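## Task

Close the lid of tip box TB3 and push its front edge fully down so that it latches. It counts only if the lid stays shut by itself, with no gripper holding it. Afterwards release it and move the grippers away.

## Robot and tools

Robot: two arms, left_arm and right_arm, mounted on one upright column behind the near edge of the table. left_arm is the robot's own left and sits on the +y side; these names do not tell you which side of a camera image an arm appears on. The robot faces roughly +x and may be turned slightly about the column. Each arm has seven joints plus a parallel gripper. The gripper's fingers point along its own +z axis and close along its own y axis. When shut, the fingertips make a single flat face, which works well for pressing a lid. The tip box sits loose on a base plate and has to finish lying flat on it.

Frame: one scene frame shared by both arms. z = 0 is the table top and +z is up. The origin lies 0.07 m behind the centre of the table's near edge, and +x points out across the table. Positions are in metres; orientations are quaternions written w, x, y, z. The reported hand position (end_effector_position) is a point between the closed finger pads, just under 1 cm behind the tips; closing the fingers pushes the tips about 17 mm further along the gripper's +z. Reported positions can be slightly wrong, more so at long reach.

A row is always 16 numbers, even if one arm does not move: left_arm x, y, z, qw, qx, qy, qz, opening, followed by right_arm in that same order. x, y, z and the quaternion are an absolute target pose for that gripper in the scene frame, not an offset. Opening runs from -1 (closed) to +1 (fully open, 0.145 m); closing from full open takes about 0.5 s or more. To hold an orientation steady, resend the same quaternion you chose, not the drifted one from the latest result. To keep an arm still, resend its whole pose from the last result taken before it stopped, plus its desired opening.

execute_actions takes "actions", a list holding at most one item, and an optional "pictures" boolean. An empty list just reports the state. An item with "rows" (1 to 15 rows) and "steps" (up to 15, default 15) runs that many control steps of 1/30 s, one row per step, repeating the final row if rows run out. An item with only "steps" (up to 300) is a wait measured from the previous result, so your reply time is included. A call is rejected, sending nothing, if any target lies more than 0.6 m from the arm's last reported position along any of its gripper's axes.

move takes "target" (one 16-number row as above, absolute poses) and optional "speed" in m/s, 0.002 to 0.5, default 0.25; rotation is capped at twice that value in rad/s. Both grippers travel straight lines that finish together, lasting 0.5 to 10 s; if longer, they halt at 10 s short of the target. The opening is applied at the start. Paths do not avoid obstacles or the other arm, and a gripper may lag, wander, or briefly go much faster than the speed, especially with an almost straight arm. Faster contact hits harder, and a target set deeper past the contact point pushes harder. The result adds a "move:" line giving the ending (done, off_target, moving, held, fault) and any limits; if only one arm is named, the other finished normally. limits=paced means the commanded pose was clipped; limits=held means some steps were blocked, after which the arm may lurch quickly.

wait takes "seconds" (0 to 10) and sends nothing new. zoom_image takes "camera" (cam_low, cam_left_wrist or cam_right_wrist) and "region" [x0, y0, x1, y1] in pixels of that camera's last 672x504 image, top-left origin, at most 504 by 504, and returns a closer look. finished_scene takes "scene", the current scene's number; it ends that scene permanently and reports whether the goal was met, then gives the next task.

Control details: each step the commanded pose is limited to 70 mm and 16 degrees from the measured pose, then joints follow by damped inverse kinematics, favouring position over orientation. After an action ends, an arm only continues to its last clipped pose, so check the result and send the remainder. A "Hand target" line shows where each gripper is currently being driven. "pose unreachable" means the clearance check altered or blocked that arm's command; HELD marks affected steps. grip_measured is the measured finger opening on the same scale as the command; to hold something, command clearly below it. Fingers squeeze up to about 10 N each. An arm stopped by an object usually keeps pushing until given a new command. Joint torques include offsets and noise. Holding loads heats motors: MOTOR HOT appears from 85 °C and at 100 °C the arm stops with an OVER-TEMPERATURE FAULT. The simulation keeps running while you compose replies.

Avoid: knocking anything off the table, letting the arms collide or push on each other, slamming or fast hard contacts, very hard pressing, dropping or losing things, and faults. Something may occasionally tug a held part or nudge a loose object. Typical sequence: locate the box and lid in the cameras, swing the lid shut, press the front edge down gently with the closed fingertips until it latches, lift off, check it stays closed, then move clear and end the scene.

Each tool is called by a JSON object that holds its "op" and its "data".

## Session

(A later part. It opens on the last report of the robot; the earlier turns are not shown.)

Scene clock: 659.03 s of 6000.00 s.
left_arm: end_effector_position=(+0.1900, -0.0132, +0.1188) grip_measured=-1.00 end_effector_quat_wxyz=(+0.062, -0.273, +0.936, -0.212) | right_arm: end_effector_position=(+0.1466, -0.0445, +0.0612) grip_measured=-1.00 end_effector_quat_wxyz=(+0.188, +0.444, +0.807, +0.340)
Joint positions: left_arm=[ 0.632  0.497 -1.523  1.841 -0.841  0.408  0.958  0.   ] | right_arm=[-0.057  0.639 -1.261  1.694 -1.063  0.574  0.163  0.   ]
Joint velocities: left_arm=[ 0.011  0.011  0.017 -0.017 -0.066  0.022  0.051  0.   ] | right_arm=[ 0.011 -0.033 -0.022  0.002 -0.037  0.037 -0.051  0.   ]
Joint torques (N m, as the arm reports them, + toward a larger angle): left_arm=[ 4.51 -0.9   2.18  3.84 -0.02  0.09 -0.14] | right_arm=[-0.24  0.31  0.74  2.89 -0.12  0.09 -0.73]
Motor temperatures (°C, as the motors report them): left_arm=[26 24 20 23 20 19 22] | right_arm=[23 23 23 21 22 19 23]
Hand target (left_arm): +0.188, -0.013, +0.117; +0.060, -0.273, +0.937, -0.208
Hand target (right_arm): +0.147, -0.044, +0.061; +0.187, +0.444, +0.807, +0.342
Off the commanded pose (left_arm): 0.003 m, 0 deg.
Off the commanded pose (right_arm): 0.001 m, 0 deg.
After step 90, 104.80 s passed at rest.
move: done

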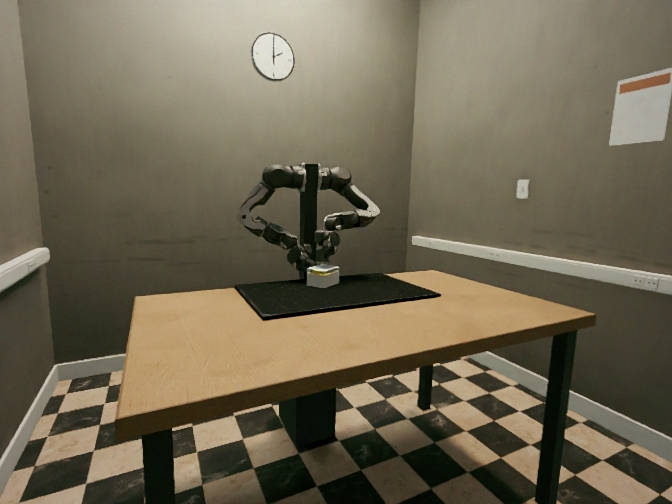

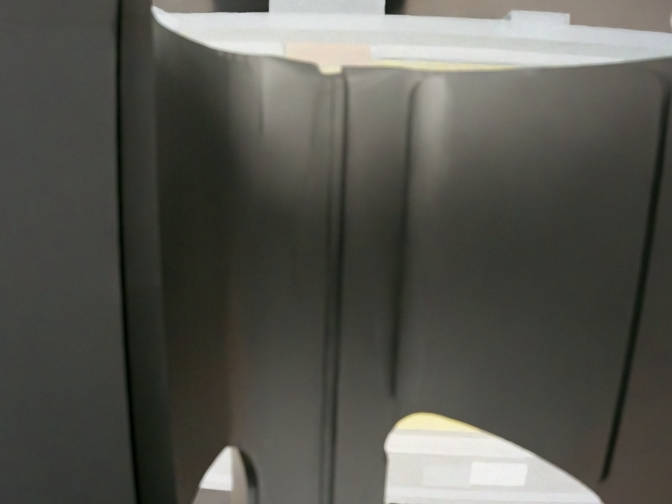

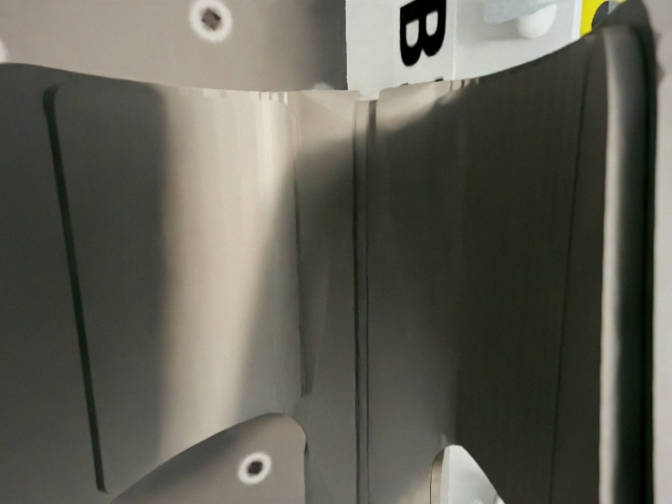

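{"op": "execute_actions", "data": {"actions": []}}

Scene clock: 696.67 s of 6000.00 s.
left_arm: end_effector_position=(+0.1900, -0.0132, +0.1188) grip_measured=-1.00 end_effector_quat_wxyz=(+0.062, -0.273, +0.936, -0.212) | right_arm: end_effector_position=(+0.1466, -0.0445, +0.0612) grip_measured=-1.00 end_effector_quat_wxyz=(+0.188, +0.444, +0.807, +0.340)
Joint positions: left_arm=[ 0.632  0.497 -1.523  1.841 -0.841  0.408  0.958  0.   ] | right_arm=[-0.057  0.639 -1.261  1.694 -1.063  0.574  0.163  0.   ]
Joint velocities: left_arm=[ 0.033  0.011  0.002  0.002 -0.066 -0.007 -0.007 -0.   ] | right_arm=[ 0.033 -0.011  0.017  0.027 -0.051 -0.037  0.037  0.   ]
Joint torques (N m, as the arm reports them, + toward a larger angle): left_arm=[ 4.7  -1.04  2.28  3.68 -0.02  0.08 -0.13] | right_arm=[-0.23  0.32  0.74  2.9  -0.12  0.09 -0.7 ]
Motor temperatures (°C, as the motors report them): left_arm=[26 24 20 23 20 19 22] | right_arm=[23 23 22 21 22 19 23]
Hand target (left_arm): +0.188, -0.013, +0.117; +0.060, -0.273, +0.937, -0.208
Hand target (right_arm): +0.147, -0.044, +0.061; +0.187, +0.444, +0.807, +0.342
Off the commanded pose (left_arm): 0.003 m, 0 deg.
Off the commanded pose (right_arm): 0.001 m, 0 deg.
Steps of this call (steps 1 to 90: nothing new was sent; then 34.63 s passed at rest). Readings (end_effector_position):
1: left_arm (+0.1900, -0.0132, +0.1188) | right_arm (+0.1466, -0.0445, +0.0612)
2: left_arm (+0.1900, -0.0132, +0.1188) | right_arm (+0.1466, -0.0445, +0.0612)
4: left_arm (+0.1900, -0.0132, +0.1188) | right_arm (+0.1466, -0.0445, +0.0612)
8: left_arm (+0.1900, -0.0132, +0.1188) | right_arm (+0.1466, -0.0445, +0.0612)
90: the state above

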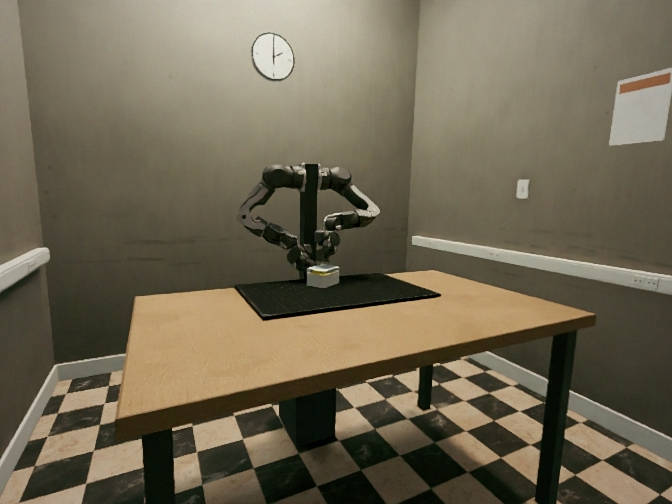

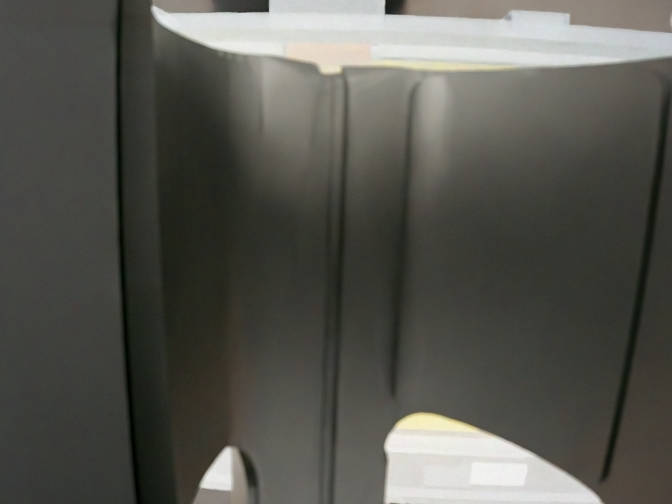

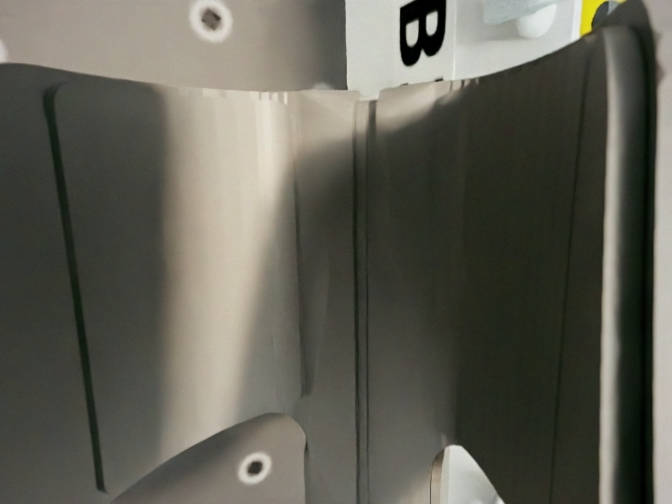

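{"op": "move", "data": {"target": [0.1878,-0.0127,0.106,0.1095,-0.2831,0.9330,-0.1934,-1, 0.1245,-0.0590,0.0610,0.1881,0.4433,0.8067,0.3424,-1], "speed": 0.035}}

Scene clock: 715.77 s of 6000.00 s.
left_arm: end_effector_position=(+0.1896, -0.0144, +0.1085) grip_measured=-1.00 end_effector_quat_wxyz=(+0.111, -0.283, +0.932, -0.200) | right_arm: end_effector_position=(+0.1228, -0.0591, +0.0588) grip_measured=-1.00 end_effector_quat_wxyz=(+0.184, +0.444, +0.809, +0.339)
Joint positions: left_arm=[ 0.598  0.45  -1.573  1.813 -0.972  0.52   0.973  0.   ] | right_arm=[-0.139  0.702 -1.258  1.715 -1.063  0.576  0.082  0.   ]
Joint velocities: left_arm=[ 0.033  0.033 -0.007 -0.002  0.051 -0.007  0.051 -0.   ] | right_arm=[-0.033 -0.033  0.007  0.002 -0.007 -0.022  0.007 -0.   ]
Joint torques (N m, as the arm reports them, + toward a larger angle): left_arm=[ 4.3  -1.22  1.94  3.11 -0.09  0.12 -0.05] | right_arm=[-0.77  1.25  0.78  3.99 -0.2   0.26 -0.71]
Motor temperatures (°C, as the motors report them): left_arm=[26 24 20 23 20 19 22] | right_arm=[23 23 22 21 22 19 23]
Hand target (left_arm): +0.188, -0.013, +0.106; +0.109, -0.284, +0.933, -0.194
Hand target (right_arm): +0.124, -0.059, +0.061; +0.188, +0.443, +0.807, +0.343
Off the commanded pose (left_arm): 0.004 m, 1 deg.
Off the commanded pose (right_arm): 0.003 m, 1 deg.
joint sent to its limit (left arm) — the command would take joint 3 (upper arm roll) past its lower limit, so that joint was sent only as far as its limit.
After step 90, 14.37 s passed at rest.
move: off_target (left_arm)

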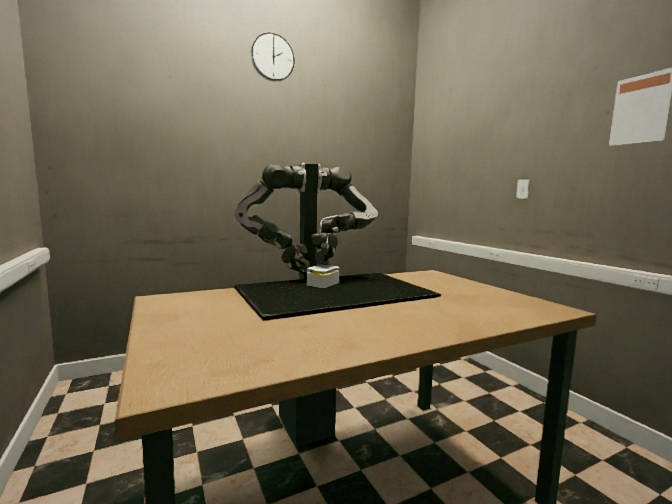

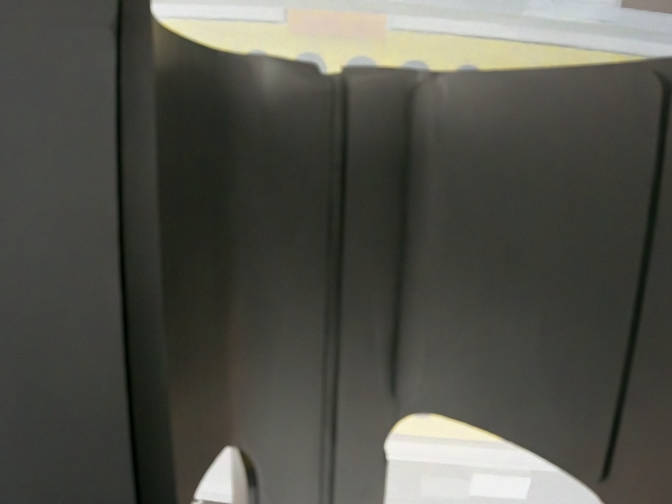

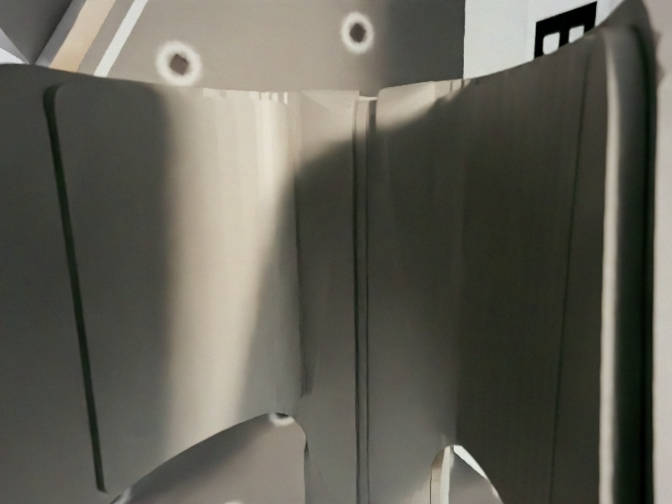

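{"op": "move", "data": {"target": [0.1878,-0.0127,0.090,0.1095,-0.2831,0.9330,-0.1934,-1, 0.145,-0.159,0.107,-0.195,0.804,0.3747,0.4185,-1], "speed": 0.3}}

Scene clock: 837.97 s of 6000.00 s.
left_arm: end_effector_position=(+0.1916, -0.0173, +0.0968) grip_measured=-1.00 end_effector_quat_wxyz=(+0.115, -0.282, +0.930, -0.205) | right_arm: end_effector_position=(+0.1449, -0.1588, +0.1084) grip_measured=-1.00 end_effector_quat_wxyz=(-0.194, +0.802, +0.374, +0.424)
Joint positions: left_arm=[ 0.57   0.431 -1.572  1.751 -0.983  0.502  0.917  0.   ] | right_arm=[-0.505  1.07  -0.579  1.734  0.458 -0.254  0.16   0.   ]
Joint velocities: left_arm=[-0.033 -0.099 -0.002 -0.007 -0.11   0.007  0.007  0.   ] | right_arm=[ 0.011 -0.011  0.007  0.002  0.037 -0.051 -0.022 -0.   ]
Joint torques (N m, as the arm reports them, + toward a larger angle): left_arm=[ 2.71 -0.69  1.68  1.16  0.04 -0.11 -0.14] | right_arm=[-0.37  3.91  1.4   2.02  0.13 -0.33  0.14]
Motor temperatures (°C, as the motors report them): left_arm=[26 24 20 23 20 19 22] | right_arm=[22 23 22 22 22 19 23]
Hand target (left_arm): +0.188, -0.013, +0.090; +0.110, -0.283, +0.933, -0.193
Hand target (right_arm): +0.145, -0.159, +0.109; -0.196, +0.801, +0.375, +0.424
Off the commanded pose (left_arm): 0.009 m, 2 deg.
Off the commanded pose (right_arm): 0.001 m, 1 deg.
joint sent to its limit (left arm) — the command would take joint 3 (upper arm roll) past its lower limit, so that joint was sent only as far as its limit.
After step 90, 116.50 s passed at rest.
move: off_target (left_arm)

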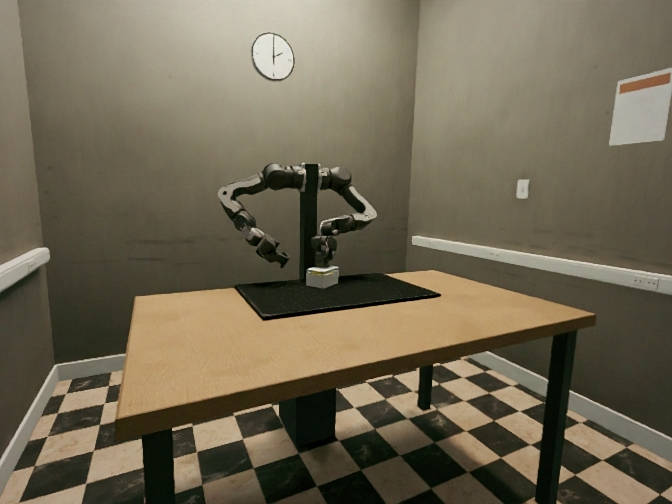

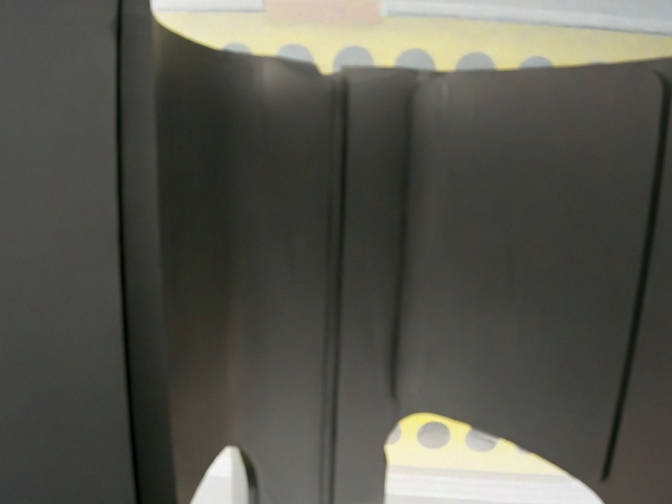

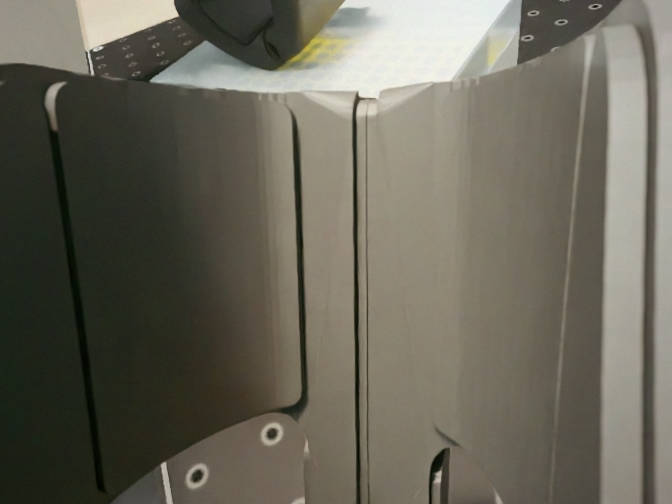

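{"op": "zoom_image", "data": {"camera": "cam_low", "region": [290, 240, 354, 295]}}

Region (290, 240, 354, 295) of cam_low's 672x504 image, scaled by 7.875, with more detail than that image has; it fills the top 433 rows of this view, and the rest is white.

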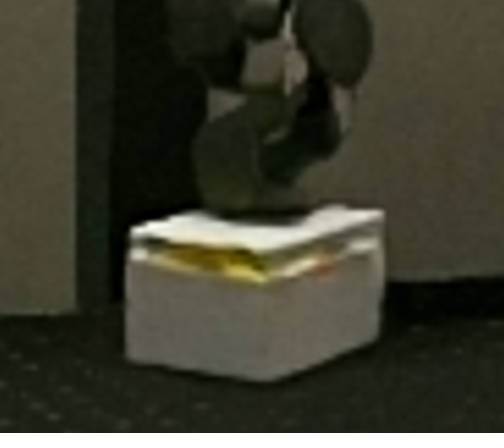

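{"op": "move", "data": {"target": [0.1878,-0.0127,0.090,0.1095,-0.2831,0.9330,-0.1934,-1, 0.145,-0.159,0.107,-0.195,0.804,0.3747,0.4185,1], "speed": 0.02}}

Scene clock: 846.97 s of 6000.00 s.
left_arm: end_effector_position=(+0.1917, -0.0180, +0.0969) grip_measured=-1.00 end_effector_quat_wxyz=(+0.115, -0.281, +0.930, -0.207) | right_arm: end_effector_position=(+0.1461, -0.1593, +0.1079) grip_measured=+1.00 end_effector_quat_wxyz=(-0.193, +0.803, +0.374, +0.421)
Joint positions: left_arm=[ 0.569  0.431 -1.572  1.75  -0.983  0.502  0.914  0.   ] | right_arm=[-0.499  1.07  -0.579  1.734  0.461 -0.242  0.163  0.145]
Joint velocities: left_arm=[ 0.011 -0.033 -0.012 -0.007 -0.066 -0.037  0.051  0.   ] | right_arm=[ 0.011  0.033 -0.007  0.017 -0.051 -0.022 -0.037  0.   ]
Joint torques (N m, as the arm reports them, + toward a larger angle): left_arm=[ 2.85 -0.29  1.63  1.41  0.07 -0.13 -0.01] | right_arm=[-0.1   3.2   1.    2.03  0.12 -0.13  0.14]
Motor temperatures (°C, as the motors report them): left_arm=[25 24 20 23 20 19 22] | right_arm=[22 24 22 22 22 20 23]
Hand target (left_arm): +0.188, -0.013, +0.090; +0.110, -0.283, +0.933, -0.194
Hand target (right_arm): +0.145, -0.159, +0.107; -0.195, +0.804, +0.375, +0.419
Off the commanded pose (left_arm): 0.010 m, 2 deg.
Off the commanded pose (right_arm): 0.001 m, 0 deg.
joint sent to its limit (left arm) — the command would take joint 3 (upper arm roll) past its lower limit, so that joint was sent only as far as its limit.
After step 90, 5.10 s passed at rest.
move: off_target (left_arm)

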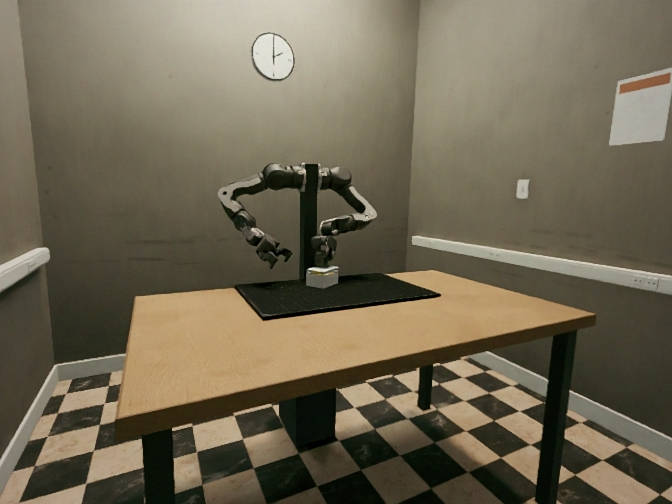

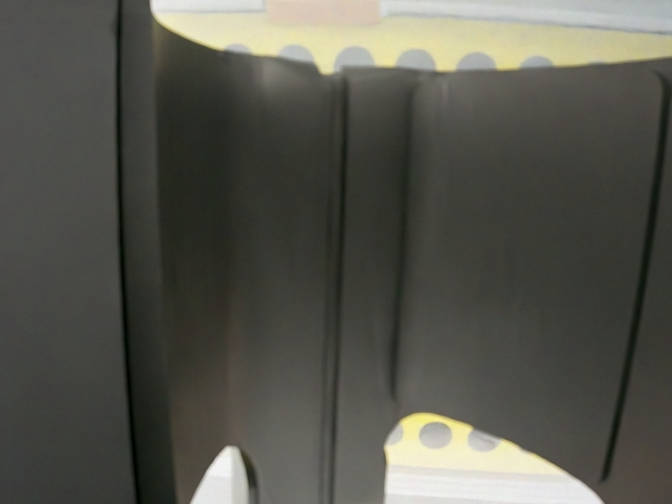

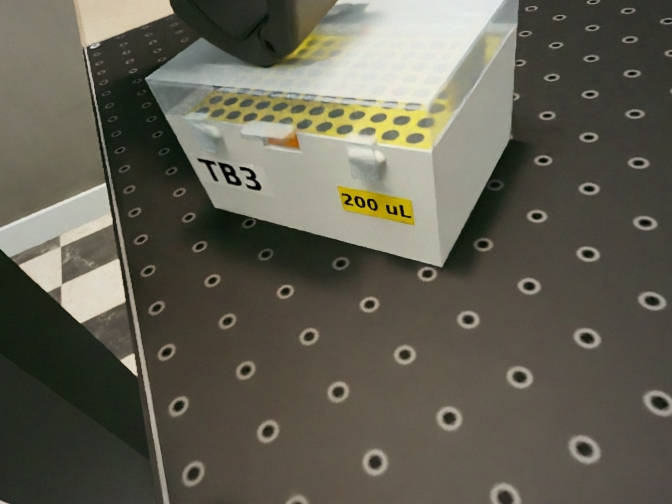

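{"op": "zoom_image", "data": {"camera": "cam_right_wrist", "region": [300, 80, 480, 220]}}

{"op": "zoom_image", "data": {"camera": "cam_right_wrist", "region": [140, 60, 320, 200]}}

Region (300, 80, 480, 220) of cam_right_wrist's 672x504 image, scaled by 2.800, with more detail than that image has.

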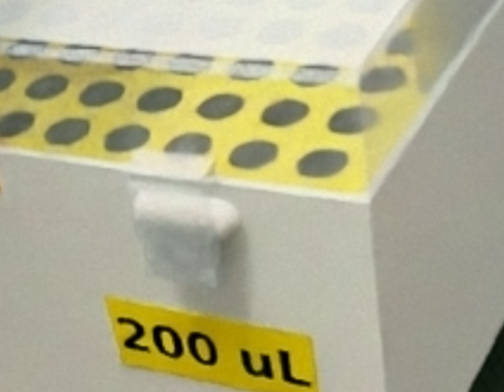

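Region (140, 60, 320, 200) of cam_right_wrist's 672x504 image, scaled by 2.800, with more detail than that image has.

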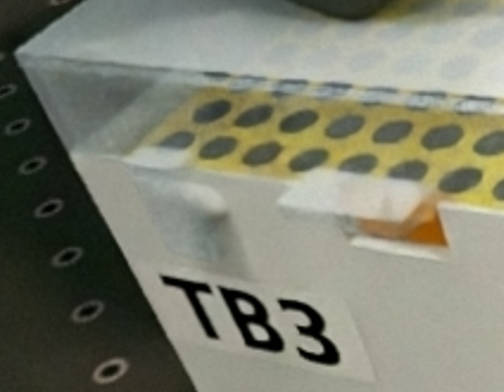

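{"op": "move", "data": {"target": [0.185,0.12,0.22,0.1095,-0.2831,0.9330,-0.1934,-1, 0.130,-0.205,0.140,-0.195,0.804,0.3747,0.4185,1], "speed": 0.15}}

Scene clock: 863.90 s of 6000.00 s.
left_arm: end_effector_position=(+0.1847, +0.1223, +0.2179) grip_measured=-1.00 end_effector_quat_wxyz=(+0.109, -0.285, +0.933, -0.189) | right_arm: end_effector_position=(+0.1278, -0.2052, +0.1387) grip_measured=+1.00 end_effector_quat_wxyz=(-0.197, +0.805, +0.376, +0.415)
Joint positions: left_arm=[ 0.805  1.282 -1.397  2.394 -0.614  0.233  0.939  0.   ] | right_arm=[-0.778  1.374 -0.442  1.786  0.635 -0.471  0.126  0.145]
Joint velocities: left_arm=[-0.099 -0.055  0.012 -0.007  0.081  0.066  0.022  0.   ] | right_arm=[ 0.011 -0.033  0.012 -0.002  0.037 -0.081  0.007  0.   ]
Joint torques (N m, as the arm reports them, + toward a larger angle): left_arm=[ 3.56  2.25  2.95  2.83  0.08 -0.05 -0.37] | right_arm=[-0.58  3.65  1.62  1.99  0.08 -0.3  -0.27]
Motor temperatures (°C, as the motors report them): left_arm=[25 24 20 23 20 19 22] | right_arm=[22 24 22 22 22 20 22]
Hand target (left_arm): +0.185, +0.121, +0.218; +0.108, -0.283, +0.933, -0.192
Hand target (right_arm): +0.129, -0.205, +0.140; -0.196, +0.804, +0.375, +0.418
Off the commanded pose (left_arm): 0.003 m, 1 deg.
Off the commanded pose (right_arm): 0.003 m, 1 deg.
After step 90, 12.37 s passed at rest.
move: done

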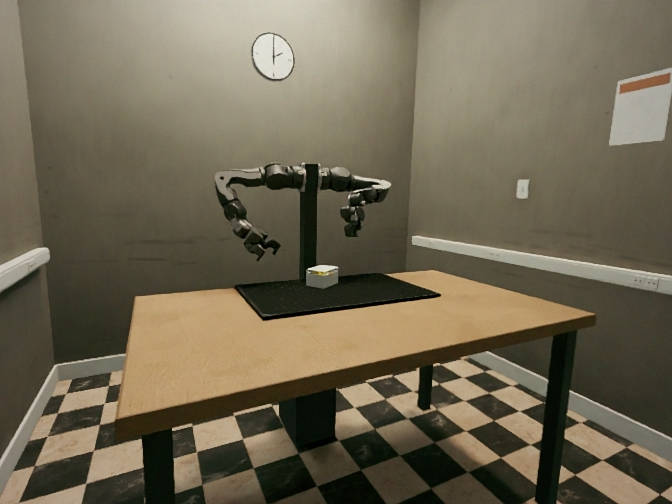

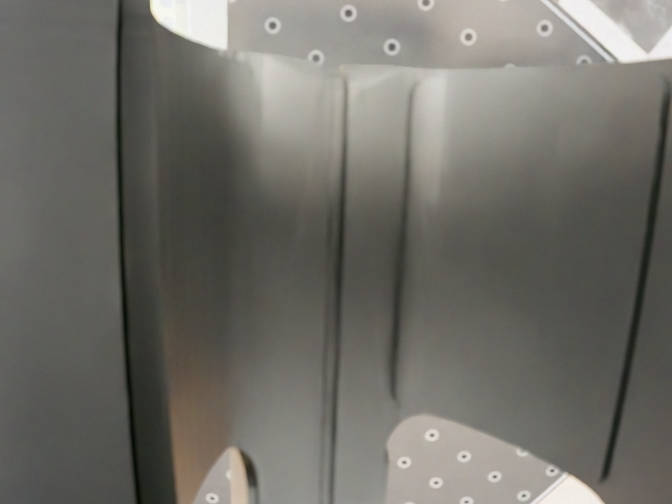

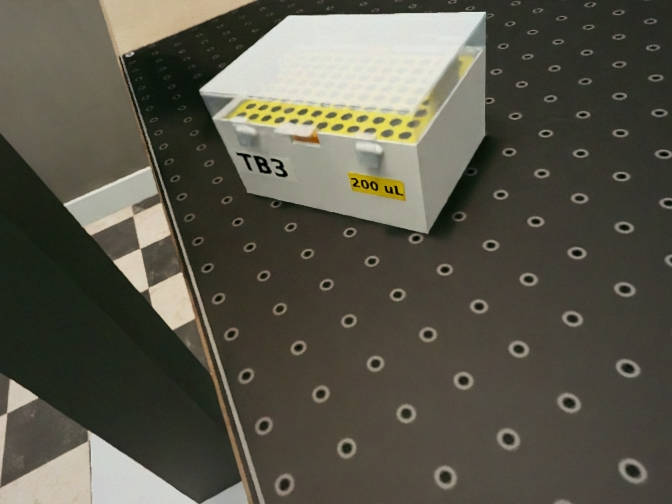

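{"op": "zoom_image", "data": {"camera": "cam_right_wrist", "region": [195, 60, 455, 220]}}

{"op": "zoom_image", "data": {"camera": "cam_right_wrist", "region": [330, 90, 450, 190]}}

Region (195, 60, 455, 220) of cam_right_wrist's 672x504 image, scaled by 1.938, with more detail than that image has; it fills the top 310 rows of this view, and the rest is white.

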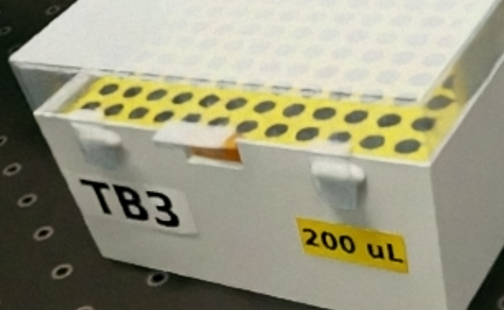

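Region (330, 90, 450, 190) of cam_right_wrist's 672x504 image, scaled by 4.200, with more detail than that image has.

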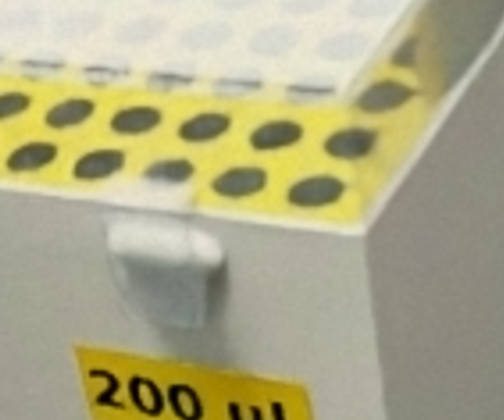

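{"op": "zoom_image", "data": {"camera": "cam_right_wrist", "region": [380, 0, 520, 160]}}

{"op": "zoom_image", "data": {"camera": "cam_right_wrist", "region": [190, 70, 330, 170]}}

Region (380, 0, 520, 160) of cam_right_wrist's 672x504 image, scaled by 3.150, with more detail than that image has; it fills the left 441 columns of this view, and the rest is white.

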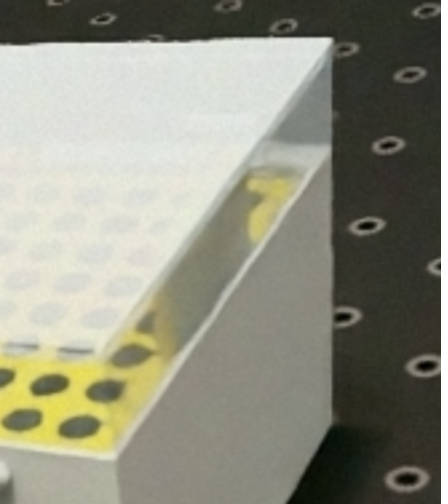

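Region (190, 70, 330, 170) of cam_right_wrist's 672x504 image, scaled by 3.600, with more detail than that image has; it fills the top 360 rows of this view, and the rest is white.

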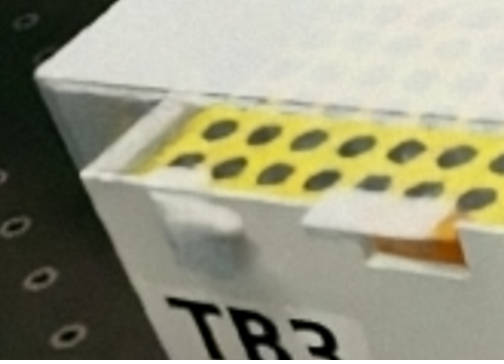

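{"op": "finished_scene", "data": {"scene": 1}}

The scene is finished: the task was done.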